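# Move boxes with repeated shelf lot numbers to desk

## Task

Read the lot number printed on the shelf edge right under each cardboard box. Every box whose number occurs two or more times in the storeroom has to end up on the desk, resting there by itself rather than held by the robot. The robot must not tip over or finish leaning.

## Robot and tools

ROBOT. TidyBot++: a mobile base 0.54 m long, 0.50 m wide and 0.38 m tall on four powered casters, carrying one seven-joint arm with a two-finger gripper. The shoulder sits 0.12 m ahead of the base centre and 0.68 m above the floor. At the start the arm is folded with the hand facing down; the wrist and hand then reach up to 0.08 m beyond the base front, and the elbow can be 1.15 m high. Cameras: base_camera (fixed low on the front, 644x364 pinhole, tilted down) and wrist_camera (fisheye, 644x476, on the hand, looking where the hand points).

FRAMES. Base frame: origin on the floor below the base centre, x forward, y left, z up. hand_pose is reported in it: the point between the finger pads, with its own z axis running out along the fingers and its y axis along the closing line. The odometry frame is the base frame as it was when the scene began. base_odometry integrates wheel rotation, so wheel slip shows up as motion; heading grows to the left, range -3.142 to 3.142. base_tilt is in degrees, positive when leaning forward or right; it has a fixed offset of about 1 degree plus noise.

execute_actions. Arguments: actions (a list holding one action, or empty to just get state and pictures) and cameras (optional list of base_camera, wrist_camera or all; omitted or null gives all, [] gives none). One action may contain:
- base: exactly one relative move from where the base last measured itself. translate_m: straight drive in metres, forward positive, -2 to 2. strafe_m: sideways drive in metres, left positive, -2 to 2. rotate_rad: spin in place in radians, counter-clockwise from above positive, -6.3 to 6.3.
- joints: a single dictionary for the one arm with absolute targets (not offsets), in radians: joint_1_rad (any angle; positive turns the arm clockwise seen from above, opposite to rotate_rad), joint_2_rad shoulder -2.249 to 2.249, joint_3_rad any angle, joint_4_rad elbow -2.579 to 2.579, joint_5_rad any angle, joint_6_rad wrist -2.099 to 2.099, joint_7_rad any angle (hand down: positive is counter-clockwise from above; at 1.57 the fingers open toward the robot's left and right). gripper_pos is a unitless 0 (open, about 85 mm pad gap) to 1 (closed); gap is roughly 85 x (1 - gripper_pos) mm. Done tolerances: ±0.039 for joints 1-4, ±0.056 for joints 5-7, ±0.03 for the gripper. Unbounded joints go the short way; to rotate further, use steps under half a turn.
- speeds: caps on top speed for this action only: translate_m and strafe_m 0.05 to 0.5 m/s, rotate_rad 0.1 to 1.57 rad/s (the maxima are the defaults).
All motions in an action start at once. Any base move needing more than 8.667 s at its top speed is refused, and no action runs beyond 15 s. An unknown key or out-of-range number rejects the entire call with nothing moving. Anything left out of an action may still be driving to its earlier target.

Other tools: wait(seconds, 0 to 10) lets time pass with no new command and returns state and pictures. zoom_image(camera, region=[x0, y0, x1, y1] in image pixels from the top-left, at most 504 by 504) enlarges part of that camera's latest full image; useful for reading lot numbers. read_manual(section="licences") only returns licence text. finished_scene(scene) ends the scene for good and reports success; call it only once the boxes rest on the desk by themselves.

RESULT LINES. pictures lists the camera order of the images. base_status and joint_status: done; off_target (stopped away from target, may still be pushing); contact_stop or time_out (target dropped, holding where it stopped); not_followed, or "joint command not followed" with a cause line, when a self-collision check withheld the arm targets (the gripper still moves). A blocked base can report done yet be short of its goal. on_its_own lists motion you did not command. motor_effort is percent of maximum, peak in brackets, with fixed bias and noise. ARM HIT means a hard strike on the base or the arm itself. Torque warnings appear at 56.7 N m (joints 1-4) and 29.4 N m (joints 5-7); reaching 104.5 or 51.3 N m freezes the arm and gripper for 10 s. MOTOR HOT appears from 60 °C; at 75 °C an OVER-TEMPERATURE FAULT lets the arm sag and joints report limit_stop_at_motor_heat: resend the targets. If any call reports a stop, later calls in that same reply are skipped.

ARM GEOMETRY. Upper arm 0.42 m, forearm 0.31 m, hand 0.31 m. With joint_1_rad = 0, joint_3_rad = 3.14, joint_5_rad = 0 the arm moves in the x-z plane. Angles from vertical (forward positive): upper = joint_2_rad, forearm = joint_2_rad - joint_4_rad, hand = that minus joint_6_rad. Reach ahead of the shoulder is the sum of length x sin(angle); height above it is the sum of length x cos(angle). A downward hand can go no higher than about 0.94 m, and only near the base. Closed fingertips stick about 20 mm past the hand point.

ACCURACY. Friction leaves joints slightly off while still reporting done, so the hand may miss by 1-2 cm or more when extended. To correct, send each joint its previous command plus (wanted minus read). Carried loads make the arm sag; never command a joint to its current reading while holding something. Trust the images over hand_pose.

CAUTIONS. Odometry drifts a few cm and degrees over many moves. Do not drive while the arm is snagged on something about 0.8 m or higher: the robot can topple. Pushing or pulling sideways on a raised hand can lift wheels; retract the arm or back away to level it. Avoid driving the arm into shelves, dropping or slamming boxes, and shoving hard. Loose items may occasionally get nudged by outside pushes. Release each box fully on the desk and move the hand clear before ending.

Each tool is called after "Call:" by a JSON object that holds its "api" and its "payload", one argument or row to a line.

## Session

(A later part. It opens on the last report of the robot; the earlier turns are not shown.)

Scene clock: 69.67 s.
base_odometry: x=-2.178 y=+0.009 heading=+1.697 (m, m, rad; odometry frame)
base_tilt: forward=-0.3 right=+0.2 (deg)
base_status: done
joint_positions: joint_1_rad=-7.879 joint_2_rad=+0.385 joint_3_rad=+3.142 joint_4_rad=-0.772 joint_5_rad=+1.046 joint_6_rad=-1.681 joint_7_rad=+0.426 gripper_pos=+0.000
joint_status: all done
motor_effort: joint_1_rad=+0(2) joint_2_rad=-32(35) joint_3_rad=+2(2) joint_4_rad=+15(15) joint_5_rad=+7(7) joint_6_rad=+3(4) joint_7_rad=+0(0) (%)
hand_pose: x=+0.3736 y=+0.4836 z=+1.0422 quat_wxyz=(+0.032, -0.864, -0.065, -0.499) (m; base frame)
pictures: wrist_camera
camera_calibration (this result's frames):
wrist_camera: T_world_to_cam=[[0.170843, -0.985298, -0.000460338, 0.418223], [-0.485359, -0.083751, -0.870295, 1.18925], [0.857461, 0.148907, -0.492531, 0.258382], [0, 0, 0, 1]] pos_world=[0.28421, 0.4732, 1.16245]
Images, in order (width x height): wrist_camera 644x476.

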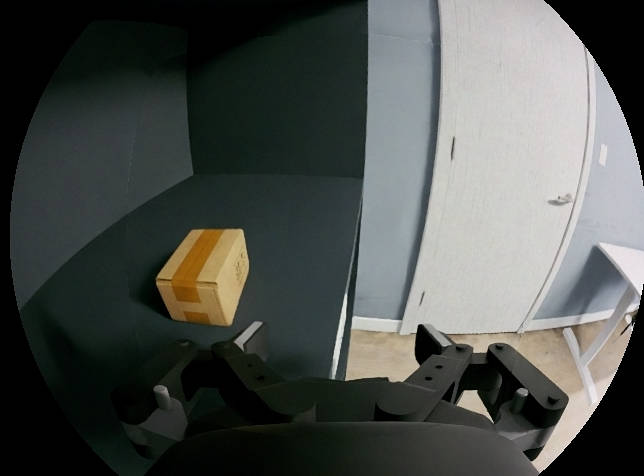

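Call:
{"api": "zoom_image", "payload": {
  "camera": "wrist_camera",
  "region": [145, 215, 285, 355]
}}

Region (145, 215, 285, 355) of wrist_camera's 644x476 image, scaled by 3.600.

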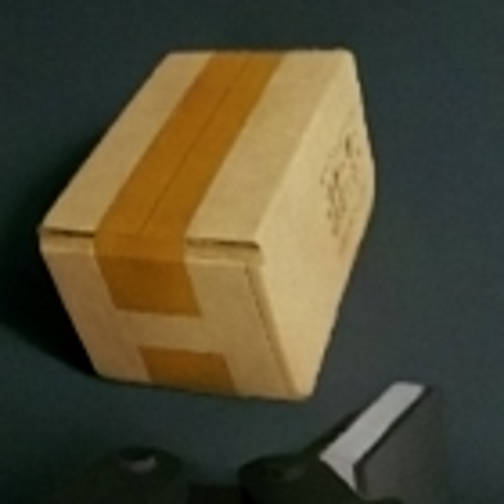

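Call:
{"api": "execute_actions", "payload": {
  "actions": [
    {"base":{"strafe_m":0.115},"joints":{"joint_5_rad":0.955}}
  ],
  "cameras": ["wrist_camera"]
}}

Scene clock: 78.10 s.
base_odometry: x=-2.292 y=-0.006 heading=+1.697 (m, m, rad; odometry frame)
base_tilt: forward=-0.3 right=+0.2 (deg)
base_status: done
joint_positions: joint_1_rad=-7.881 joint_2_rad=+0.390 joint_3_rad=+3.142 joint_4_rad=-0.770 joint_5_rad=+0.964 joint_6_rad=-1.681 joint_7_rad=+0.426 gripper_pos=+0.000
joint_status: all done
motor_effort: joint_1_rad=+0(2) joint_2_rad=-32(37) joint_3_rad=+2(2) joint_4_rad=+15(16) joint_5_rad=+7(7) joint_6_rad=+2(4) joint_7_rad=+0(0) (%)
hand_pose: x=+0.3589 y=+0.4938 z=+1.0211 quat_wxyz=(+0.041, -0.881, -0.080, -0.465) (m; base frame)
pictures: wrist_camera
camera_calibration (this result's frames):
wrist_camera: T_world_to_cam=[[0.204334, -0.978845, -0.010488, 0.425778], [-0.546322, -0.105141, -0.83095, 1.15687], [0.812269, 0.175521, -0.556248, 0.327265], [0, 0, 0, 1]] pos_world=[0.279194, 0.480963, 1.1478]
Images, in order (width x height): wrist_camera 644x476.

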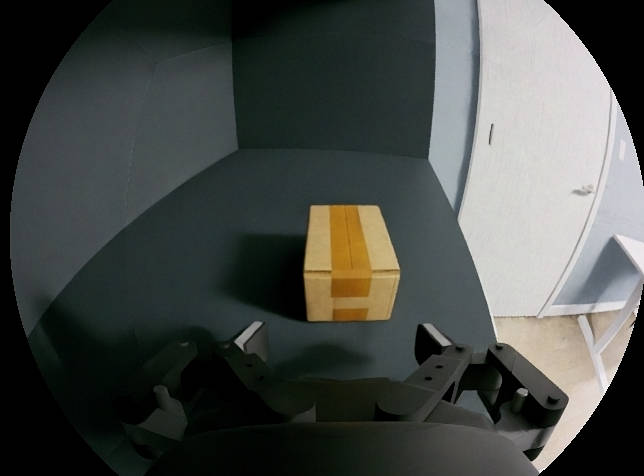

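Call:
{"api": "execute_actions", "payload": {
  "actions": [
    {"base":{"translate_m":0.07}}
  ],
  "cameras": ["wrist_camera"]
}}

Scene clock: 79.47 s.
base_odometry: x=-2.301 y=+0.064 heading=+1.697 (m, m, rad; odometry frame)
base_tilt: forward=-0.3 right=+0.2 (deg)
base_status: done
joint_positions: joint_1_rad=-7.886 joint_2_rad=+0.390 joint_3_rad=+3.142 joint_4_rad=-0.770 joint_5_rad=+0.964 joint_6_rad=-1.681 joint_7_rad=+0.426 gripper_pos=+0.000
joint_status: not commanded
motor_effort: joint_1_rad=+0(3) joint_2_rad=-32(34) joint_3_rad=+2(3) joint_4_rad=+15(16) joint_5_rad=+7(7) joint_6_rad=+3(3) joint_7_rad=+0(0) (%)
hand_pose: x=+0.3562 y=+0.4950 z=+1.0211 quat_wxyz=(+0.043, -0.880, -0.082, -0.465) (m; base frame)
pictures: wrist_camera
camera_calibration (this result's frames):
wrist_camera: T_world_to_cam=[[0.209611, -0.977729, -0.0104831, 0.425147], [-0.545728, -0.108087, -0.830963, 1.1568], [0.811323, 0.1799, -0.55623, 0.327367], [0, 0, 0, 1]] pos_world=[0.276583, 0.48182, 1.14781]
Images, in order (width x height): wrist_camera 644x476.

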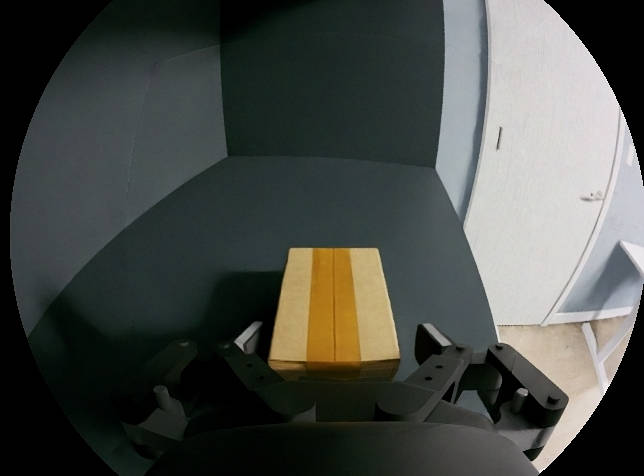

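Call:
{"api": "execute_actions", "payload": {
  "actions": [
    {"joints":{"gripper_pos":1.0}}
  ],
  "cameras": ["wrist_camera"]
}}

Scene clock: 80.73 s.
base_odometry: x=-2.301 y=+0.064 heading=+1.697 (m, m, rad; odometry frame)
base_tilt: forward=-0.3 right=+0.2 (deg)
base_status: not commanded
joint_positions: joint_1_rad=-7.886 joint_2_rad=+0.389 joint_3_rad=+3.142 joint_4_rad=-0.768 joint_5_rad=+0.964 joint_6_rad=-1.681 joint_7_rad=+0.426 gripper_pos=+0.346
joint_status: gripper_pos off_target (ended at +0.346, target +1.000)
motor_effort: joint_1_rad=+0(1) joint_2_rad=-33(33) joint_3_rad=+3(3) joint_4_rad=+16(16) joint_5_rad=+7(8) joint_6_rad=+2(3) joint_7_rad=+0(1) (%)
hand_pose: x=+0.3562 y=+0.4950 z=+1.0218 quat_wxyz=(+0.043, -0.880, -0.082, -0.465) (m; base frame)
pictures: wrist_camera
camera_calibration (this result's frames):
wrist_camera: T_world_to_cam=[[0.209509, -0.977731, -0.0121341, 0.42685], [-0.545718, -0.106622, -0.831158, 1.1568], [0.811356, 0.180757, -0.555903, 0.326931], [0, 0, 0, 1]] pos_world=[0.276598, 0.481589, 1.1484]
Images, in order (width x height): wrist_camera 644x476.

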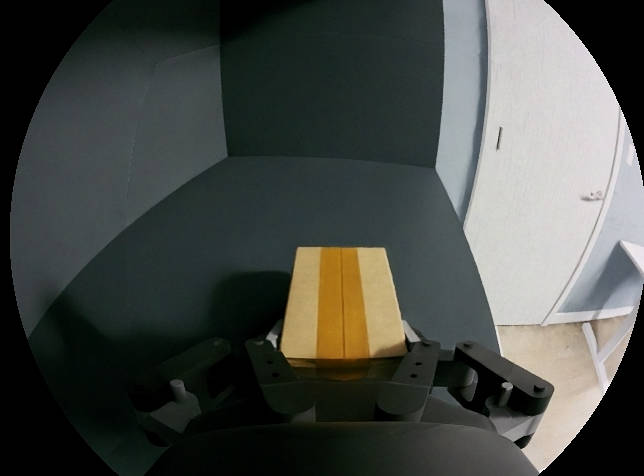

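Call:
{"api": "execute_actions", "payload": {
  "actions": [
    {"base":{"strafe_m":-0.3},"joints":{"joint_1_rad":-7.3,"joint_2_rad":0.2,"joint_5_rad":1.05}}
  ],
  "cameras": ["wrist_camera"]
}}

Scene clock: 84.43 s.
base_odometry: x=-2.003 y=+0.102 heading=+1.697 (m, m, rad; odometry frame)
base_tilt: forward=-0.3 right=+0.2 (deg)
base_status: done
joint_positions: joint_1_rad=-7.316 joint_2_rad=+0.201 joint_3_rad=+3.144 joint_4_rad=-0.766 joint_5_rad=+1.031 joint_6_rad=-1.683 joint_7_rad=+0.426 gripper_pos=+0.346
joint_status: all done
motor_effort: joint_1_rad=+1(3) joint_2_rad=-24(36) joint_3_rad=+1(4) joint_4_rad=+14(17) joint_5_rad=+7(7) joint_6_rad=+5(5) joint_7_rad=+0(1) (%)
hand_pose: x=+0.5534 y=+0.2109 z=+1.1219 quat_wxyz=(-0.027, -0.833, +0.221, -0.507) (m; base frame)
pictures: wrist_camera
camera_calibration (this result's frames):
wrist_camera: T_world_to_cam=[[-0.370033, -0.909645, -0.188736, 0.613455], [-0.382204, 0.334227, -0.861517, 1.16791], [0.846756, -0.246654, -0.471345, 0.249703], [0, 0, 0, 1]] pos_world=[0.461943, 0.229269, 1.23966]
Images, in order (width x height): wrist_camera 644x476.

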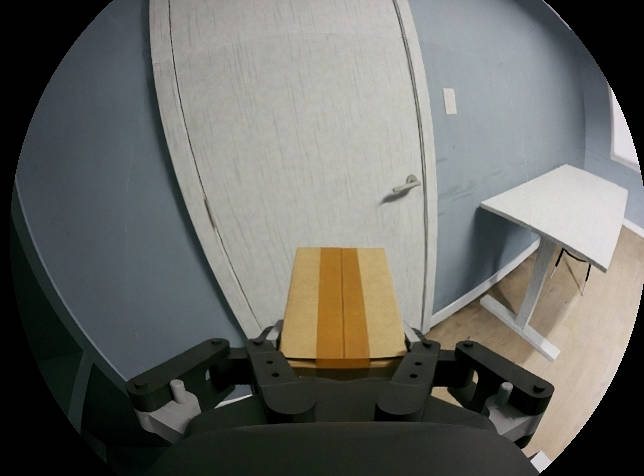

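Call:
{"api": "execute_actions", "payload": {
  "actions": [
    {"base":{"strafe_m":-0.7},"joints":{"joint_1_rad":-5.67,"joint_2_rad":0.35,"joint_4_rad":-1.44,"joint_5_rad":-0.015,"joint_6_rad":-0.33,"joint_7_rad":1.59}}
  ]
}}

Scene clock: 87.97 s.
base_odometry: x=-1.309 y=+0.190 heading=+1.697 (m, m, rad; odometry frame)
base_tilt: forward=-0.3 right=+0.2 (deg)
base_status: done
joint_positions: joint_1_rad=-5.681 joint_2_rad=+0.335 joint_3_rad=+3.144 joint_4_rad=-1.428 joint_5_rad=+0.005 joint_6_rad=-0.357 joint_7_rad=+1.568 gripper_pos=+0.346
joint_status: all done
motor_effort: joint_1_rad=+0(3) joint_2_rad=-36(38) joint_3_rad=+0(3) joint_4_rad=+20(21) joint_5_rad=+1(7) joint_6_rad=+8(8) joint_7_rad=+0(0) (%)
hand_pose: x=+0.7055 y=-0.4040 z=+0.8565 quat_wxyz=(-0.147, -0.833, +0.259, -0.466) (m; base frame)
pictures: base_camera, wrist_camera
camera_calibration (this result's frames):
wrist_camera: T_world_to_cam=[[-0.547508, -0.836765, -0.00770262, 0.0599154], [-0.427361, 0.287519, -0.857144, 1.21222], [0.719442, -0.466001, -0.51502, -0.117273], [0, 0, 0, 1]] pos_world=[0.635231, -0.353051, 0.979109]
Images, in order (width x height): base_camera 644x364, wrist_camera 644x476.

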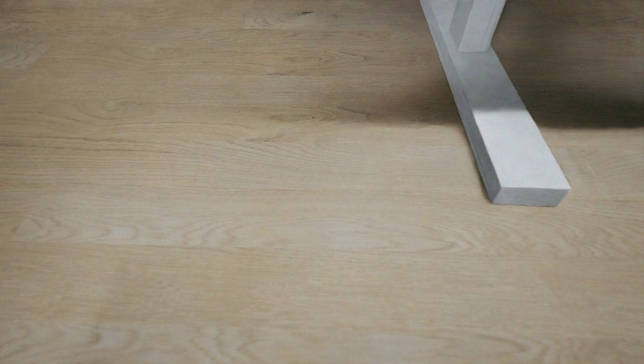

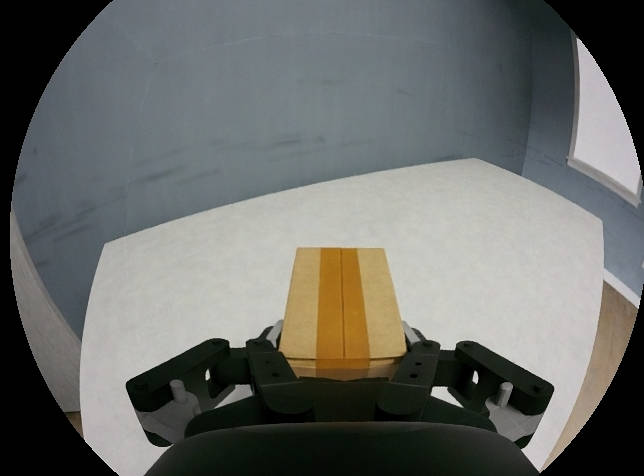

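Call:
{"api": "execute_actions", "payload": {
  "actions": [
    {"joints":{"joint_2_rad":0.515,"joint_6_rad":-0.205}}
  ],
  "cameras": ["wrist_camera"]
}}

Scene clock: 89.50 s.
base_odometry: x=-1.309 y=+0.190 heading=+1.697 (m, m, rad; odometry frame)
base_tilt: forward=-0.3 right=+0.2 (deg)
base_status: not commanded
joint_positions: joint_1_rad=-5.681 joint_2_rad=+0.513 joint_3_rad=+3.144 joint_4_rad=-1.435 joint_5_rad=+0.004 joint_6_rad=-0.221 joint_7_rad=+1.568 gripper_pos=+0.346
joint_status: all done
motor_effort: joint_1_rad=+0(1) joint_2_rad=-41(45) joint_3_rad=-1(0) joint_4_rad=+20(21) joint_5_rad=+1(1) joint_6_rad=+8(9) joint_7_rad=+0(1) (%)
hand_pose: x=+0.7419 y=-0.4287 z=+0.7574 quat_wxyz=(-0.140, -0.844, +0.263, -0.446) (m; base frame)
pictures: wrist_camera
camera_calibration (this result's frames):
wrist_camera: T_world_to_cam=[[-0.54745, -0.836783, -0.00960372, 0.0598068], [-0.460639, 0.310906, -0.831354, 1.16504], [0.698649, -0.450701, -0.55566, -0.153241], [0, 0, 0, 1]] pos_world=[0.676464, -0.381237, 0.883983]
Images, in order (width x height): wrist_camera 644x476.

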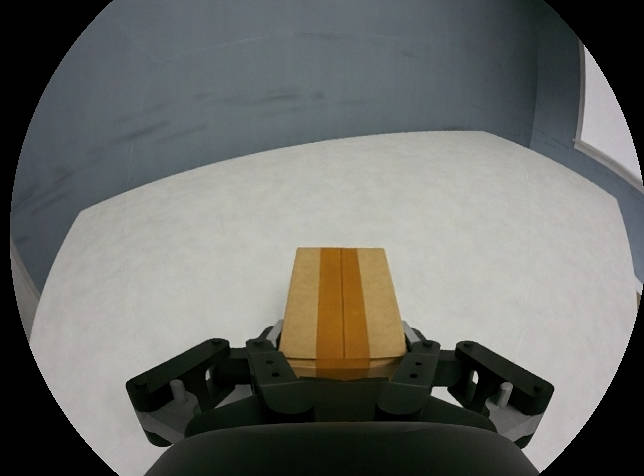

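Call:
{"api": "execute_actions", "payload": {
  "actions": [
    {"joints":{"joint_2_rad":0.56}}
  ],
  "cameras": ["wrist_camera"]
}}

Scene clock: 90.57 s.
base_odometry: x=-1.309 y=+0.190 heading=+1.697 (m, m, rad; odometry frame)
base_tilt: forward=-0.3 right=+0.2 (deg)
base_status: not commanded
joint_positions: joint_1_rad=-5.681 joint_2_rad=+0.519 joint_3_rad=+3.144 joint_4_rad=-1.433 joint_5_rad=+0.004 joint_6_rad=-0.215 joint_7_rad=+1.568 gripper_pos=+0.346
joint_status: joint_2_rad off_target (ended at +0.519, target +0.560)
motor_effort: joint_1_rad=+0(1) joint_2_rad=-37(41) joint_3_rad=+0(0) joint_4_rad=+17(20) joint_5_rad=+1(1) joint_6_rad=+5(8) joint_7_rad=+1(1) (%)
hand_pose: x=+0.7434 y=-0.4297 z=+0.7549 quat_wxyz=(-0.140, -0.844, +0.263, -0.446) (m; base frame)
pictures: wrist_camera
camera_calibration (this result's frames):
wrist_camera: T_world_to_cam=[[-0.547479, -0.836762, -0.00975917, 0.0599076], [-0.460127, 0.310753, -0.831694, 1.1638], [0.698963, -0.450845, -0.555148, -0.156861], [0, 0, 0, 1]] pos_world=[0.677936, -0.382248, 0.881433]
Images, in order (width x height): wrist_camera 644x476.

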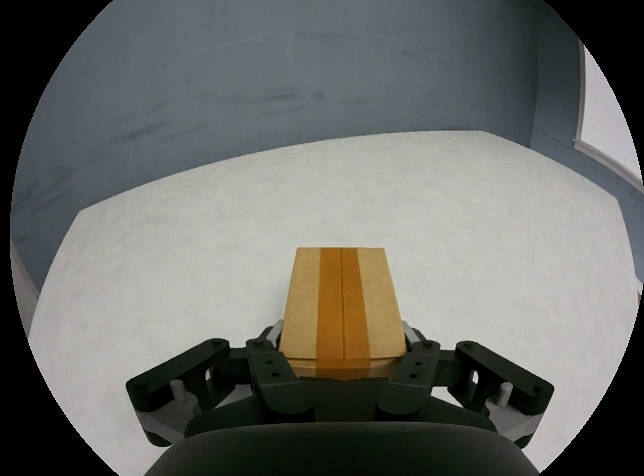

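Call:
{"api": "execute_actions", "payload": {
  "actions": [
    {"joints":{"joint_2_rad":0.52,"gripper_pos":0.0}}
  ],
  "cameras": []
}}

Call:
{"api": "execute_actions", "payload": {
  "actions": [
    {"base":{"translate_m":-0.45},"joints":{"joint_2_rad":0.12}}
  ],
  "cameras": ["wrist_camera"]
}}

Scene clock: 92.13 s.
base_odometry: x=-1.309 y=+0.190 heading=+1.697 (m, m, rad; odometry frame)
base_tilt: forward=-0.3 right=+0.2 (deg)
base_status: not commanded
joint_positions: joint_1_rad=-5.681 joint_2_rad=+0.519 joint_3_rad=+3.144 joint_4_rad=-1.434 joint_5_rad=+0.004 joint_6_rad=-0.215 joint_7_rad=+1.568 gripper_pos=+0.000
joint_status: all done
motor_effort: joint_1_rad=+0(1) joint_2_rad=-40(41) joint_3_rad=+0(0) joint_4_rad=+18(20) joint_5_rad=+1(1) joint_6_rad=+7(8) joint_7_rad=+0(1) (%)
hand_pose: x=+0.7433 y=-0.4296 z=+0.7550 quat_wxyz=(-0.140, -0.844, +0.263, -0.446) (m; base frame)
pictures: none
No camera images: the call's "cameras" was empty. Leave "cameras" out to get every camera's image.

Scene clock: 94.40 s.
base_odometry: x=-1.252 y=-0.257 heading=+1.697 (m, m, rad; odometry frame)
base_tilt: forward=-0.3 right=+0.2 (deg)
base_status: done
joint_positions: joint_1_rad=-5.680 joint_2_rad=+0.109 joint_3_rad=+3.144 joint_4_rad=-1.434 joint_5_rad=+0.004 joint_6_rad=-0.215 joint_7_rad=+1.568 gripper_pos=+0.000
joint_status: all done
motor_effort: joint_1_rad=+1(3) joint_2_rad=-27(45) joint_3_rad=+1(1) joint_4_rad=+20(22) joint_5_rad=+1(1) joint_6_rad=+8(9) joint_7_rad=+0(0) (%)
hand_pose: x=+0.6670 y=-0.3779 z=+1.0511 quat_wxyz=(-0.191, -0.735, +0.230, -0.609) (m; base frame)
pictures: wrist_camera
camera_calibration (this result's frames):
wrist_camera: T_world_to_cam=[[-0.546609, -0.837388, 0.000071043, 0.0531111], [-0.148814, 0.0970557, -0.984091, 1.23064], [0.824059, -0.537923, -0.177667, -0.42877], [0, 0, 0, 1]] pos_world=[0.5655, -0.305611, 1.13488]
Images, in order (width x height): wrist_camera 644x476.

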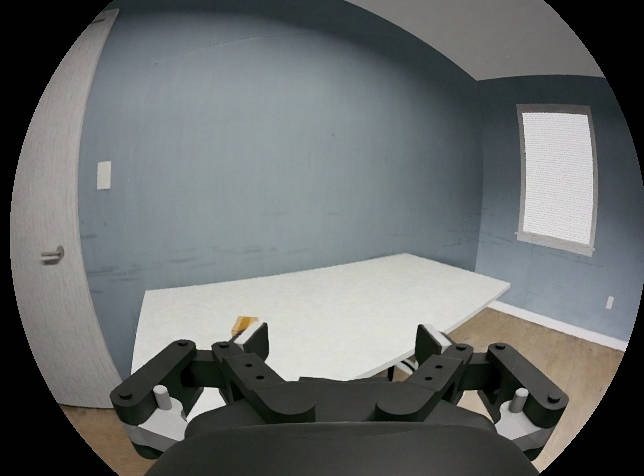

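Call:
{"api": "execute_actions", "payload": {
  "actions": [
    {"base":{"strafe_m":0.7},"joints":{"joint_1_rad":-8.15,"joint_2_rad":0.10,"joint_4_rad":-1.0,"joint_6_rad":-1.04}}
  ],
  "cameras": ["wrist_camera"]
}}

Scene clock: 98.17 s.
base_odometry: x=-1.947 y=-0.345 heading=+1.698 (m, m, rad; odometry frame)
base_tilt: forward=-0.3 right=+0.2 (deg)
base_status: done
joint_positions: joint_1_rad=-8.131 joint_2_rad=+0.109 joint_3_rad=+3.142 joint_4_rad=-1.017 joint_5_rad=+0.002 joint_6_rad=-1.017 joint_7_rad=+1.568 gripper_pos=+0.000
joint_status: all done
motor_effort: joint_1_rad=+1(2) joint_2_rad=-25(31) joint_3_rad=+0(2) joint_4_rad=+19(21) joint_5_rad=+1(1) joint_6_rad=+7(9) joint_7_rad=+0(0) (%)
hand_pose: x=-0.0435 y=+0.5684 z=+1.0668 quat_wxyz=(+0.382, -0.530, -0.700, -0.289) (m; base frame)
pictures: wrist_camera
camera_calibration (this result's frames):
wrist_camera: T_world_to_cam=[[0.955281, 0.295447, -0.0122092, -0.108303], [0.147895, -0.513134, -0.84547, 1.26042], [-0.256057, 0.805856, -0.533883, 0.237763], [0, 0, 0, 1]] pos_world=[-0.0220695, 0.487158, 1.19126]
Images, in order (width x height): wrist_camera 644x476.

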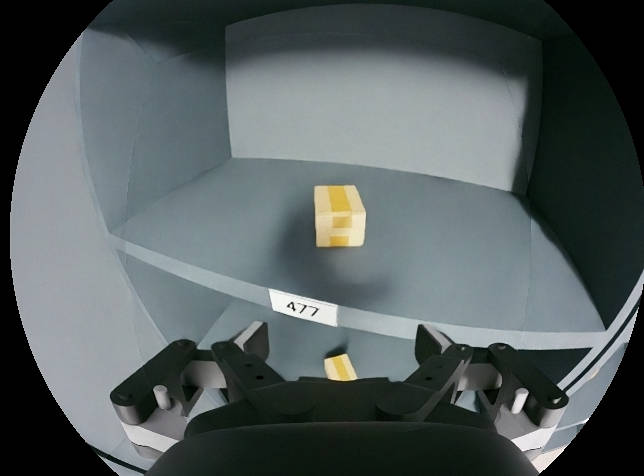

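Lucky alignment. Zoom for precise corners.

Call:
{"api": "zoom_image", "payload": {
  "camera": "wrist_camera",
  "region": [298, 174, 382, 258]
}}

Region (298, 174, 382, 258) of wrist_camera's 644x476 image, scaled by 6.000.

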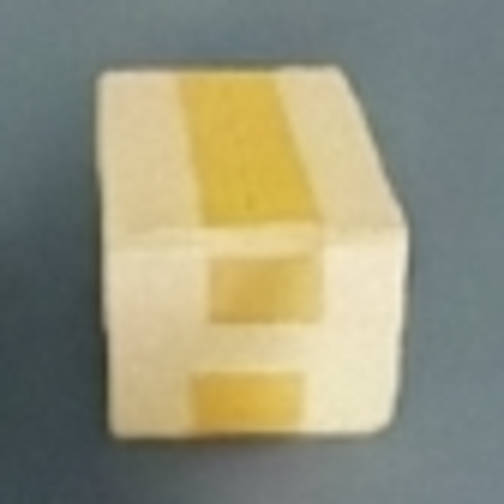

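Call:
{"api": "execute_actions", "payload": {
  "actions": [
    {"base":{"strafe_m":0.203},"joints":{"joint_1_rad":-8.238,"joint_2_rad":-0.005,"joint_4_rad":-1.222,"joint_6_rad":-0.93}}
  ],
  "cameras": ["wrist_camera"]
}}

Scene clock: 101.03 s.
base_odometry: x=-2.148 y=-0.371 heading=+1.698 (m, m, rad; odometry frame)
base_tilt: forward=-0.3 right=+0.2 (deg)
base_status: done
joint_positions: joint_1_rad=-8.213 joint_2_rad=+0.017 joint_3_rad=+3.142 joint_4_rad=-1.210 joint_5_rad=+0.002 joint_6_rad=-0.951 joint_7_rad=+1.568 gripper_pos=+0.000
joint_status: all done
motor_effort: joint_1_rad=+1(2) joint_2_rad=-22(26) joint_3_rad=+0(2) joint_4_rad=+19(20) joint_5_rad=+1(1) joint_6_rad=+7(8) joint_7_rad=+0(0) (%)
hand_pose: x=-0.0782 y=+0.5228 z=+1.0313 quat_wxyz=(+0.381, -0.505, -0.728, -0.264) (m; base frame)
pictures: wrist_camera
camera_calibration (this result's frames):
wrist_camera: T_world_to_cam=[[0.927885, 0.372642, -0.0129325, -0.103794], [0.199742, -0.526051, -0.826664, 1.20353], [-0.314853, 0.764466, -0.562547, 0.293324], [0, 0, 0, 1]] pos_world=[-0.0517333, 0.447562, 1.15859]
Images, in order (width x height): wrist_camera 644x476.

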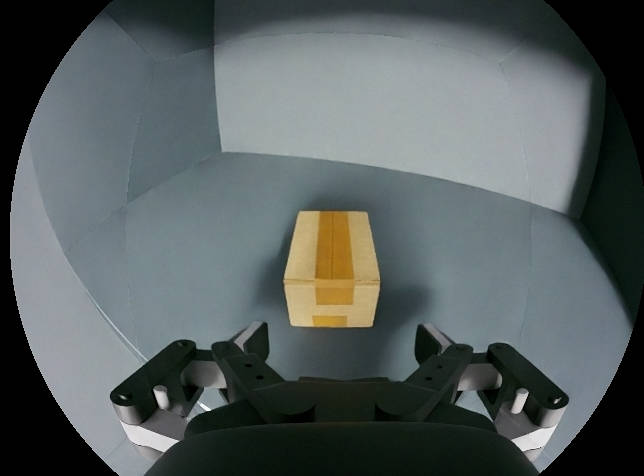

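Call:
{"api": "execute_actions", "payload": {
  "actions": [
    {"joints":{"joint_1_rad":-8.245,"joint_2_rad":0.182,"joint_4_rad":-1.04}}
  ],
  "cameras": ["wrist_camera"]
}}

Scene clock: 103.10 s.
base_odometry: x=-2.148 y=-0.371 heading=+1.698 (m, m, rad; odometry frame)
base_tilt: forward=-0.3 right=+0.2 (deg)
base_status: not commanded
joint_positions: joint_1_rad=-8.219 joint_2_rad=+0.172 joint_3_rad=+3.142 joint_4_rad=-1.054 joint_5_rad=+0.002 joint_6_rad=-0.951 joint_7_rad=+1.568 gripper_pos=+0.000
joint_status: all done
motor_effort: joint_1_rad=+0(0) joint_2_rad=-28(31) joint_3_rad=+0(0) joint_4_rad=+19(20) joint_5_rad=+1(0) joint_6_rad=+7(7) joint_7_rad=+0(0) (%)
hand_pose: x=-0.1047 y=+0.5823 z=+1.0252 quat_wxyz=(+0.382, -0.503, -0.729, -0.263) (m; base frame)
pictures: wrist_camera
camera_calibration (this result's frames):
wrist_camera: T_world_to_cam=[[0.925551, 0.378403, -0.0129339, -0.105065], [0.202982, -0.524738, -0.826709, 1.23469], [-0.319616, 0.762536, -0.562481, 0.236562], [0, 0, 0, 1]] pos_world=[-0.0777678, 0.507259, 1.15243]
Images, in order (width x height): wrist_camera 644x476.

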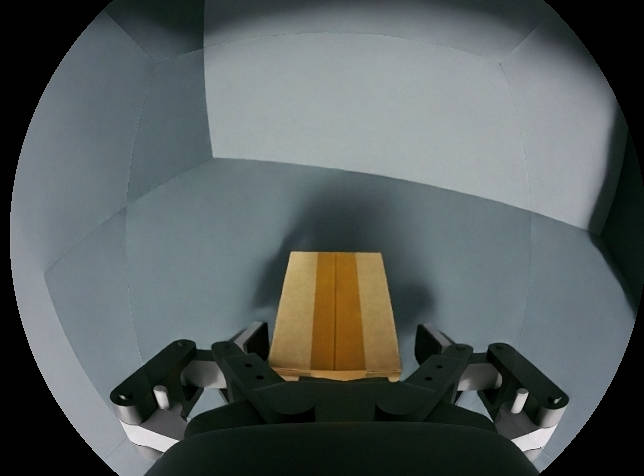

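Call:
{"api": "execute_actions", "payload": {
  "actions": [
    {"joints":{"gripper_pos":1.0}}
  ],
  "cameras": []
}}

Scene clock: 104.33 s.
base_odometry: x=-2.148 y=-0.371 heading=+1.698 (m, m, rad; odometry frame)
base_tilt: forward=-0.3 right=+0.2 (deg)
base_status: not commanded
joint_positions: joint_1_rad=-8.220 joint_2_rad=+0.172 joint_3_rad=+3.142 joint_4_rad=-1.053 joint_5_rad=+0.002 joint_6_rad=-0.950 joint_7_rad=+1.568 gripper_pos=+0.349
joint_status: gripper_pos off_target (ended at +0.349, target +1.000)
motor_effort: joint_1_rad=+0(0) joint_2_rad=-29(29) joint_3_rad=+0(0) joint_4_rad=+20(20) joint_5_rad=+0(1) joint_6_rad=+7(8) joint_7_rad=+0(1) (%)
hand_pose: x=-0.1051 y=+0.5824 z=+1.0257 quat_wxyz=(+0.383, -0.503, -0.729, -0.263) (m; base frame)
pictures: none
No camera images: the call's "cameras" was empty. Leave "cameras" out to get every camera's image.

Call:
{"api": "execute_actions", "payload": {
  "actions": [
    {"base":{"strafe_m":-1.8},"joints":{"joint_1_rad":-6.27,"joint_2_rad":-0.35,"joint_4_rad":-1.44,"joint_6_rad":-0.6}}
  ]
}}

Scene clock: 111.97 s.
base_odometry: x=-0.362 y=-0.144 heading=+1.698 (m, m, rad; odometry frame)
base_tilt: forward=-0.3 right=+0.3 (deg)
base_status: done
joint_positions: joint_1_rad=-6.290 joint_2_rad=-0.322 joint_3_rad=+3.142 joint_4_rad=-1.428 joint_5_rad=+0.000 joint_6_rad=-0.630 joint_7_rad=+1.568 gripper_pos=+0.349
joint_status: all done
motor_effort: joint_1_rad=+0(4) joint_2_rad=-11(32) joint_3_rad=+1(2) joint_4_rad=+20(21) joint_5_rad=+0(1) joint_6_rad=+10(9) joint_7_rad=+0(0) (%)
hand_pose: x=+0.5740 y=+0.0041 z=+1.1705 quat_wxyz=(+0.003, -0.763, -0.001, -0.646) (m; base frame)
pictures: base_camera, wrist_camera
camera_calibration (this result's frames):
wrist_camera: T_world_to_cam=[[0.0336346, -0.999428, -0.0034343, -0.00607717], [-0.156404, -0.00186963, -0.987691, 1.30623], [0.98712, 0.0337578, -0.156377, -0.246217], [0, 0, 0, 1]] pos_world=[0.447551, 0.00468023, 1.25163]
Images, in order (width x height): base_camera 644x364, wrist_camera 644x476.

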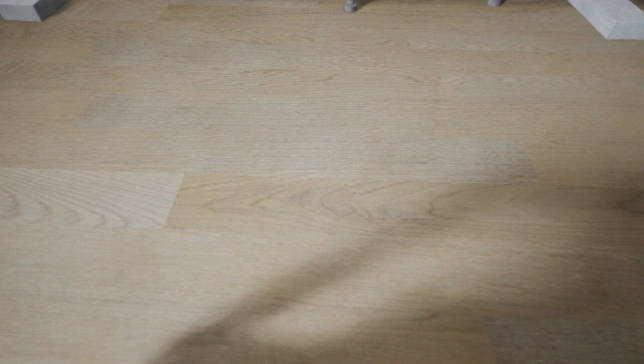

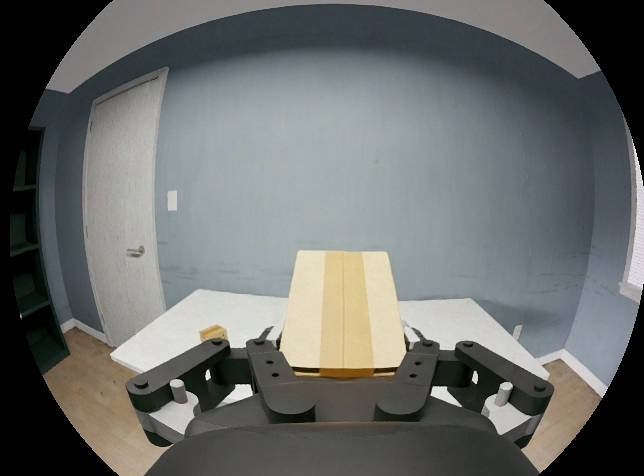

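Call:
{"api": "execute_actions", "payload": {
  "actions": [
    {"base":{"translate_m":0.28},"joints":{"joint_2_rad":0.485,"joint_6_rad":-0.205}}
  ],
  "cameras": ["wrist_camera"]
}}

Scene clock: 114.27 s.
base_odometry: x=-0.398 y=+0.134 heading=+1.697 (m, m, rad; odometry frame)
base_tilt: forward=-0.3 right=+0.2 (deg)
base_status: done
joint_positions: joint_1_rad=-6.290 joint_2_rad=+0.479 joint_3_rad=+3.142 joint_4_rad=-1.440 joint_5_rad=+0.000 joint_6_rad=-0.234 joint_7_rad=+1.568 gripper_pos=+0.349
joint_status: all done
motor_effort: joint_1_rad=+1(1) joint_2_rad=-40(45) joint_3_rad=+0(1) joint_4_rad=+20(22) joint_5_rad=+0(0) joint_6_rad=+8(9) joint_7_rad=+0(0) (%)
hand_pose: x=+0.8686 y=+0.0061 z=+0.7772 quat_wxyz=(+0.002, -0.880, -0.002, -0.475) (m; base frame)
pictures: wrist_camera
camera_calibration (this result's frames):
wrist_camera: T_world_to_cam=[[0.0301023, -0.99945, -0.0139284, -0.00413345], [-0.54191, -0.00460949, -0.840424, 1.18426], [0.839898, 0.0328467, -0.54175, -0.171217], [0, 0, 0, 1]] pos_world=[0.785692, 0.00695157, 0.902468]
Images, in order (width x height): wrist_camera 644x476.

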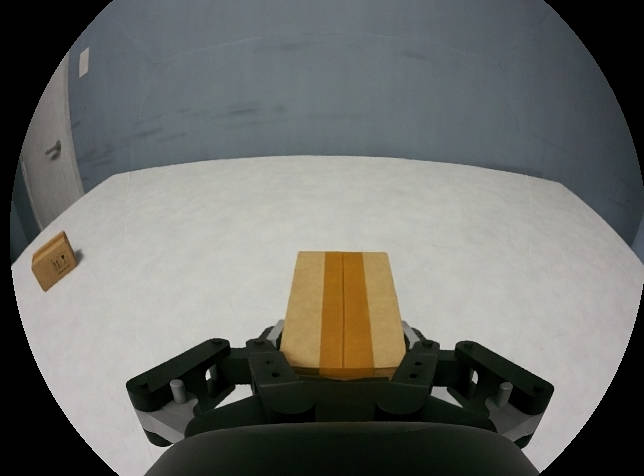

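Call:
{"api": "execute_actions", "payload": {
  "actions": [
    {"joints":{"joint_2_rad":0.54}}
  ],
  "cameras": []
}}

Scene clock: 115.17 s.
base_odometry: x=-0.398 y=+0.134 heading=+1.697 (m, m, rad; odometry frame)
base_tilt: forward=-0.3 right=+0.2 (deg)
base_status: not commanded
joint_positions: joint_1_rad=-6.290 joint_2_rad=+0.512 joint_3_rad=+3.142 joint_4_rad=-1.438 joint_5_rad=+0.000 joint_6_rad=-0.222 joint_7_rad=+1.568 gripper_pos=+0.349
joint_status: all done
motor_effort: joint_1_rad=+0(1) joint_2_rad=-38(41) joint_3_rad=-1(0) joint_4_rad=+18(20) joint_5_rad=+0(0) joint_6_rad=+7(8) joint_7_rad=+0(0) (%)
hand_pose: x=+0.8738 y=+0.0061 z=+0.7556 quat_wxyz=(+0.002, -0.885, -0.002, -0.466) (m; base frame)
pictures: none
No camera images: the call's "cameras" was empty. Leave "cameras" out to get every camera's image.

Call:
{"api": "execute_actions", "payload": {
  "actions": [
    {"joints":{"joint_2_rad":0.515,"gripper_pos":0.0}}
  ],
  "cameras": []
}}

Call:
{"api": "execute_actions", "payload": {
  "actions": [
    {"base":{"translate_m":-0.1},"joints":{"joint_2_rad":0.38}}
  ],
  "cameras": ["wrist_camera"]
}}

Call:
{"api": "execute_actions", "payload": {
  "actions": [
    {"base":{"strafe_m":-1.42},"joints":{"joint_1_rad":-6.9,"joint_2_rad":-0.8,"joint_4_rad":-1.3,"joint_6_rad":-1.3}}
  ]
}}

Scene clock: 116.90 s.
base_odometry: x=-0.398 y=+0.134 heading=+1.697 (m, m, rad; odometry frame)
base_tilt: forward=-0.3 right=+0.2 (deg)
base_status: not commanded
joint_positions: joint_1_rad=-6.290 joint_2_rad=+0.512 joint_3_rad=+3.142 joint_4_rad=-1.438 joint_5_rad=+0.000 joint_6_rad=-0.222 joint_7_rad=+1.568 gripper_pos=+0.000
joint_status: all done
motor_effort: joint_1_rad=+0(1) joint_2_rad=-40(41) joint_3_rad=+0(0) joint_4_rad=+19(19) joint_5_rad=+0(0) joint_6_rad=+7(7) joint_7_rad=+0(0) (%)
hand_pose: x=+0.8738 y=+0.0061 z=+0.7558 quat_wxyz=(+0.002, -0.885, -0.002, -0.466) (m; base frame)
pictures: none
No camera images: the call's "cameras" was empty. Leave "cameras" out to get every camera's image.

Scene clock: 118.27 s.
base_odometry: x=-0.385 y=+0.035 heading=+1.697 (m, m, rad; odometry frame)
base_tilt: forward=-0.3 right=+0.2 (deg)
base_status: done
joint_positions: joint_1_rad=-6.290 joint_2_rad=+0.375 joint_3_rad=+3.142 joint_4_rad=-1.438 joint_5_rad=+0.000 joint_6_rad=-0.222 joint_7_rad=+1.568 gripper_pos=+0.000
joint_status: all done
motor_effort: joint_1_rad=+0(0) joint_2_rad=-36(44) joint_3_rad=+0(1) joint_4_rad=+20(20) joint_5_rad=+1(1) joint_6_rad=+8(8) joint_7_rad=+0(0) (%)
hand_pose: x=+0.8565 y=+0.0060 z=+0.8585 quat_wxyz=(+0.002, -0.851, -0.001, -0.525) (m; base frame)
pictures: wrist_camera
camera_calibration (this result's frames):
wrist_camera: T_world_to_cam=[[0.0316014, -0.99944, -0.0110174, -0.00650788], [-0.439987, -0.00401287, -0.897995, 1.20816], [0.897448, 0.0332254, -0.439867, -0.253836], [0, 0, 0, 1]] pos_world=[0.759586, 0.00677775, 0.973198]
Images, in order (width x height): wrist_camera 644x476.

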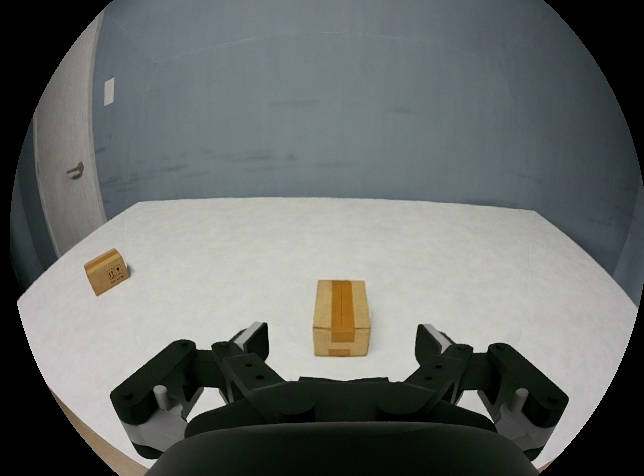

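Scene clock: 122.57 s.
base_odometry: x=+1.024 y=+0.214 heading=+1.697 (m, m, rad; odometry frame)
base_tilt: forward=-0.3 right=+0.2 (deg)
base_status: done
joint_positions: joint_1_rad=-6.879 joint_2_rad=-0.788 joint_3_rad=+3.141 joint_4_rad=-1.314 joint_5_rad=+0.000 joint_6_rad=-1.279 joint_7_rad=+1.568 gripper_pos=+0.000
joint_status: all done
motor_effort: joint_1_rad=+0(5) joint_2_rad=+12(40) joint_3_rad=+1(4) joint_4_rad=+13(21) joint_5_rad=+1(1) joint_6_rad=+9(9) joint_7_rad=+0(0) (%)
hand_pose: x=+0.2525 y=+0.0924 z=+1.1779 quat_wxyz=(+0.183, -0.751, -0.229, -0.592) (m; base frame)
pictures: base_camera, wrist_camera
camera_calibration (this result's frames):
wrist_camera: T_world_to_cam=[[0.583491, -0.812106, -0.00476726, -0.0615857], [-0.184886, -0.127119, -0.974504, 1.26667], [0.790794, 0.569496, -0.22432, 0.149374], [0, 0, 0, 1]] pos_world=[0.152001, 0.0259358, 1.26759]
Images, in order (width x height): base_camera 644x364, wrist_camera 644x476.

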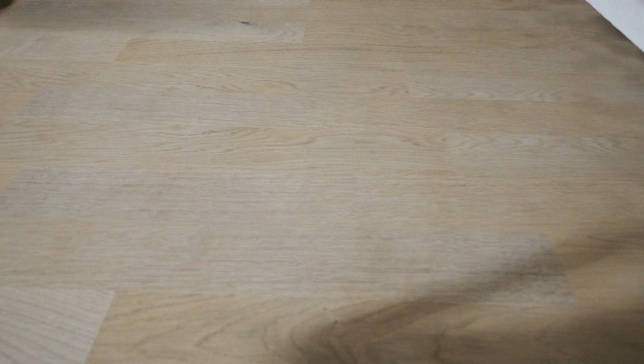

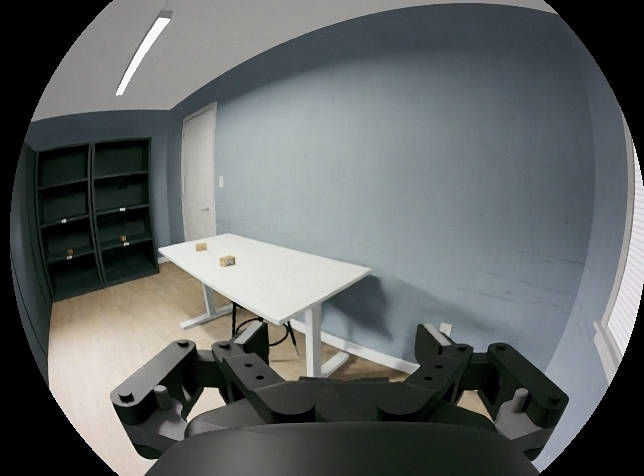

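Call:
{"api": "execute_actions", "payload": {
  "actions": [
    {"base":{"translate_m":-1.75},"joints":{"joint_1_rad":-6.27,"joint_2_rad":-1.12,"joint_4_rad":-2.42,"joint_6_rad":-0.78}}
  ],
  "cameras": ["base_camera"]
}}

Scene clock: 127.63 s.
base_odometry: x=+1.245 y=-1.522 heading=+1.697 (m, m, rad; odometry frame)
base_tilt: forward=-0.3 right=+0.2 (deg)
base_status: done
joint_positions: joint_1_rad=-6.294 joint_2_rad=-1.101 joint_3_rad=+3.141 joint_4_rad=-2.407 joint_5_rad=+0.000 joint_6_rad=-0.803 joint_7_rad=+1.568 gripper_pos=+0.000
joint_status: all done
motor_effort: joint_1_rad=+0(1) joint_2_rad=+11(13) joint_3_rad=+2(2) joint_4_rad=+19(20) joint_5_rad=+0(0) joint_6_rad=+8(8) joint_7_rad=+0(0) (%)
hand_pose: x=+0.3145 y=+0.0034 z=+0.7948 quat_wxyz=(+0.003, -0.870, -0.003, -0.494) (m; base frame)
pictures: base_camera
Images, in order (width x height): base_camera 644x364.

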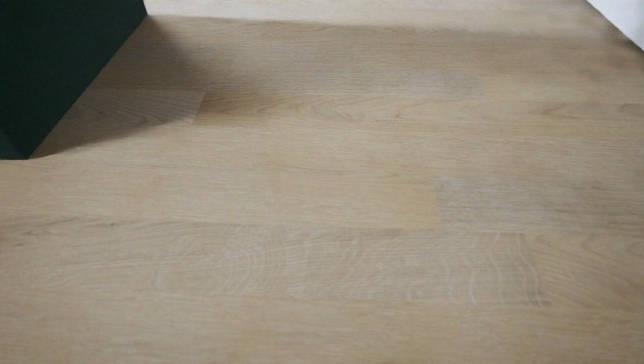

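Call:
{"api": "execute_actions", "payload": {
  "actions": [
    {"base":{"strafe_m":1.8},"joints":{"joint_2_rad":-0.75,"joint_4_rad":-2.55,"joint_6_rad":-0.5}}
  ]
}}

Scene clock: 132.83 s.
base_odometry: x=-0.541 y=-1.750 heading=+1.697 (m, m, rad; odometry frame)
base_tilt: forward=-0.3 right=+0.2 (deg)
base_status: done
joint_positions: joint_1_rad=-6.293 joint_2_rad=-0.770 joint_3_rad=+3.141 joint_4_rad=-2.534 joint_5_rad=+0.000 joint_6_rad=-0.523 joint_7_rad=+1.568 gripper_pos=+0.000
joint_status: all done
motor_effort: joint_1_rad=+1(2) joint_2_rad=+4(12) joint_3_rad=+2(2) joint_4_rad=+19(19) joint_5_rad=+1(0) joint_6_rad=+6(8) joint_7_rad=+0(0) (%)
hand_pose: x=+0.3695 y=+0.0038 z=+0.7193 quat_wxyz=(+0.002, -0.910, -0.003, -0.415) (m; base frame)
pictures: base_camera, wrist_camera
camera_calibration (this result's frames):
wrist_camera: T_world_to_cam=[[0.0316803, -0.99936, -0.0165875, 0.00915742], [-0.649669, -0.00797737, -0.760175, 0.847275], [0.759556, 0.034859, -0.649507, 0.32381], [0, 0, 0, 1]] pos_world=[0.304207, 0.00462292, 0.854546]
Images, in order (width x height): base_camera 644x364, wrist_camera 644x476.

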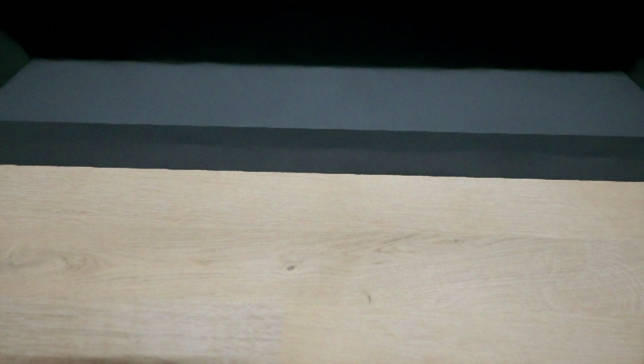

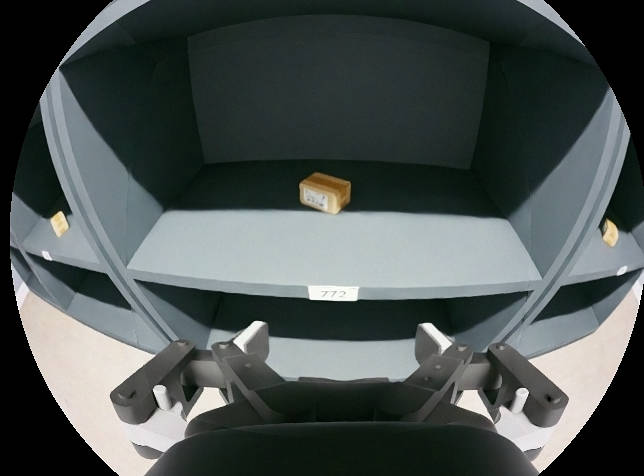

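Call:
{"api": "execute_actions", "payload": {
  "actions": [
    {"base":{"strafe_m":1.65},"joints":{"joint_1_rad":-6.65,"joint_2_rad":-0.45,"joint_4_rad":-1.2,"joint_6_rad":-1.4}}
  ]
}}

Scene clock: 138.00 s.
base_odometry: x=-2.178 y=-1.959 heading=+1.697 (m, m, rad; odometry frame)
base_tilt: forward=-0.3 right=+0.2 (deg)
base_status: done
joint_positions: joint_1_rad=-6.626 joint_2_rad=-0.472 joint_3_rad=+3.141 joint_4_rad=-1.214 joint_5_rad=-0.001 joint_6_rad=-1.377 joint_7_rad=+1.568 gripper_pos=+0.000
joint_status: all done
motor_effort: joint_1_rad=+0(1) joint_2_rad=-1(4) joint_3_rad=+1(2) joint_4_rad=+15(20) joint_5_rad=+1(1) joint_6_rad=+7(8) joint_7_rad=+0(0) (%)
hand_pose: x=+0.3886 y=+0.0982 z=+1.1261 quat_wxyz=(+0.084, -0.859, -0.148, -0.482) (m; base frame)
pictures: base_camera, wrist_camera
camera_calibration (this result's frames):
wrist_camera: T_world_to_cam=[[0.359573, -0.933019, -0.013489, -0.0278806], [-0.483274, -0.173842, -0.858035, 1.23151], [0.798219, 0.315045, -0.513413, 0.374461], [0, 0, 0, 1]] pos_world=[0.30628, 0.0701032, 1.24856]
Images, in order (width x height): base_camera 644x364, wrist_camera 644x476.

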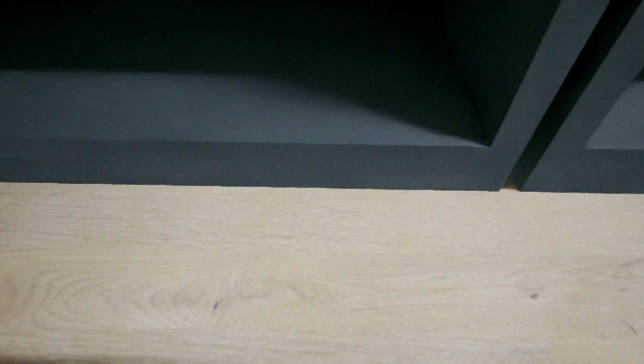

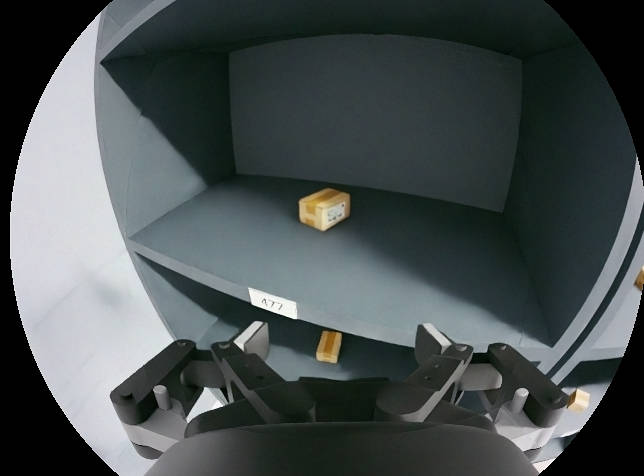

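Call:
{"api": "zoom_image", "payload": {
  "camera": "wrist_camera",
  "region": [290, 180, 362, 240]
}}

Region (290, 180, 362, 240) of wrist_camera's 644x476 image, scaled by 7.000.

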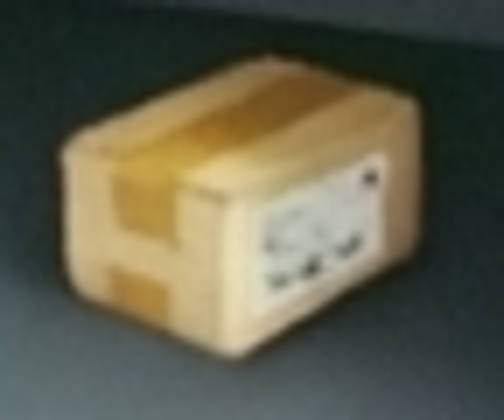

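Call:
{"api": "execute_actions", "payload": {
  "actions": [
    {"base":{"strafe_m":0.33},"joints":{"joint_1_rad":-6.32,"joint_2_rad":-0.01,"joint_4_rad":-1.257,"joint_5_rad":0.325,"joint_6_rad":-0.97,"joint_7_rad":1.198}}
  ]
}}

Scene clock: 142.30 s.
base_odometry: x=-2.505 y=-2.001 heading=+1.698 (m, m, rad; odometry frame)
base_tilt: forward=-0.3 right=+0.2 (deg)
base_status: done
joint_positions: joint_1_rad=-6.343 joint_2_rad=-0.008 joint_3_rad=+3.141 joint_4_rad=-1.249 joint_5_rad=+0.305 joint_6_rad=-0.992 joint_7_rad=+1.220 gripper_pos=+0.000
joint_status: all done
motor_effort: joint_1_rad=+1(2) joint_2_rad=-21(25) joint_3_rad=+0(1) joint_4_rad=+19(20) joint_5_rad=+2(3) joint_6_rad=+7(7) joint_7_rad=+0(1) (%)
hand_pose: x=+0.6585 y=-0.0443 z=+1.0245 quat_wxyz=(-0.059, -0.881, +0.110, -0.456) (m; base frame)
pictures: base_camera, wrist_camera
camera_calibration (this result's frames):
wrist_camera: T_world_to_cam=[[-0.222807, -0.974825, -0.00860534, 0.117429], [-0.554819, 0.134058, -0.8211, 1.27284], [0.801582, -0.178172, -0.57072, 0.186373], [0, 0, 0, 1]] pos_world=[0.582968, -0.0229564, 1.15251]
Images, in order (width x height): base_camera 644x364, wrist_camera 644x476.

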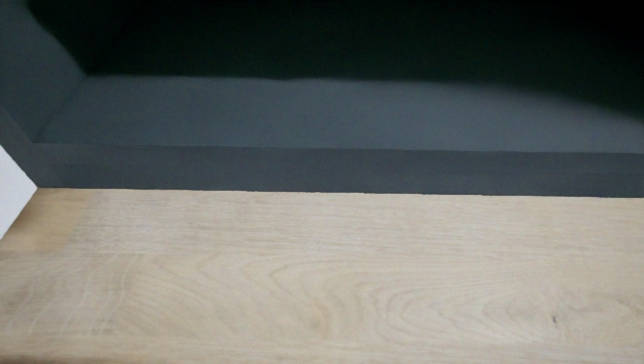

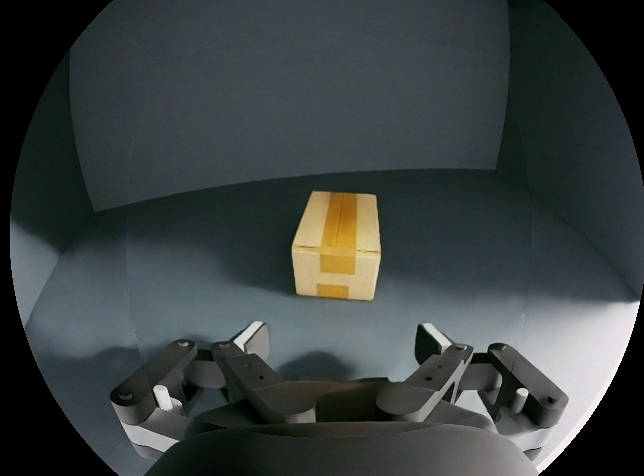

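Call:
{"api": "execute_actions", "payload": {
  "actions": [
    {"joints":{"joint_1_rad":-6.277,"joint_2_rad":0.212,"joint_4_rad":-1.003}}
  ],
  "cameras": ["wrist_camera"]
}}

Scene clock: 144.57 s.
base_odometry: x=-2.505 y=-2.001 heading=+1.698 (m, m, rad; odometry frame)
base_tilt: forward=-0.3 right=+0.2 (deg)
base_status: not commanded
joint_positions: joint_1_rad=-6.302 joint_2_rad=+0.202 joint_3_rad=+3.141 joint_4_rad=-1.019 joint_5_rad=+0.305 joint_6_rad=-0.991 joint_7_rad=+1.220 gripper_pos=+0.000
joint_status: all done
motor_effort: joint_1_rad=+0(1) joint_2_rad=-29(31) joint_3_rad=+1(1) joint_4_rad=+19(20) joint_5_rad=+2(2) joint_6_rad=+7(7) joint_7_rad=+0(0) (%)
hand_pose: x=+0.7453 y=-0.0649 z=+1.0268 quat_wxyz=(-0.067, -0.874, +0.129, -0.463) (m; base frame)
pictures: wrist_camera
camera_calibration (this result's frames):
wrist_camera: T_world_to_cam=[[-0.262527, -0.964816, -0.0144729, 0.153028], [-0.531969, 0.15723, -0.832038, 1.32142], [0.80504, -0.210733, -0.554529, 0.0931872], [0, 0, 0, 1]] pos_world=[0.668107, -0.0404847, 1.15336]
Images, in order (width x height): wrist_camera 644x476.

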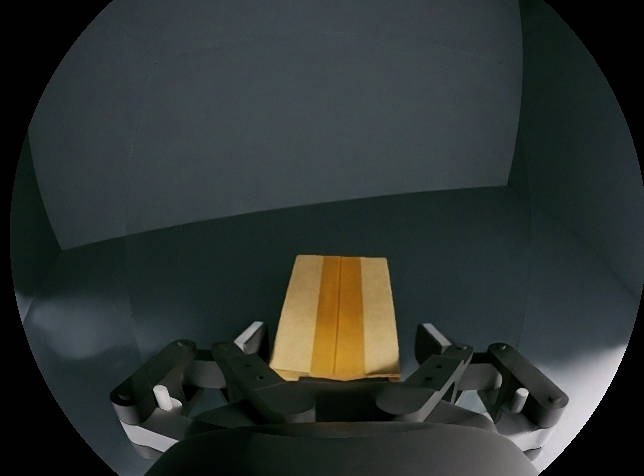

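Call:
{"api": "execute_actions", "payload": {
  "actions": [
    {"joints":{"gripper_pos":1.0}}
  ],
  "cameras": []
}}

Scene clock: 145.83 s.
base_odometry: x=-2.505 y=-2.001 heading=+1.698 (m, m, rad; odometry frame)
base_tilt: forward=-0.3 right=+0.2 (deg)
base_status: not commanded
joint_positions: joint_1_rad=-6.302 joint_2_rad=+0.202 joint_3_rad=+3.141 joint_4_rad=-1.018 joint_5_rad=+0.305 joint_6_rad=-0.991 joint_7_rad=+1.220 gripper_pos=+0.348
joint_status: gripper_pos off_target (ended at +0.348, target +1.000)
motor_effort: joint_1_rad=+1(1) joint_2_rad=-30(31) joint_3_rad=+1(2) joint_4_rad=+20(20) joint_5_rad=+3(2) joint_6_rad=+7(7) joint_7_rad=+0(0) (%)
hand_pose: x=+0.7455 y=-0.0649 z=+1.0274 quat_wxyz=(-0.067, -0.874, +0.129, -0.464) (m; base frame)
pictures: none
No camera images: the call's "cameras" was empty. Leave "cameras" out to get every camera's image.


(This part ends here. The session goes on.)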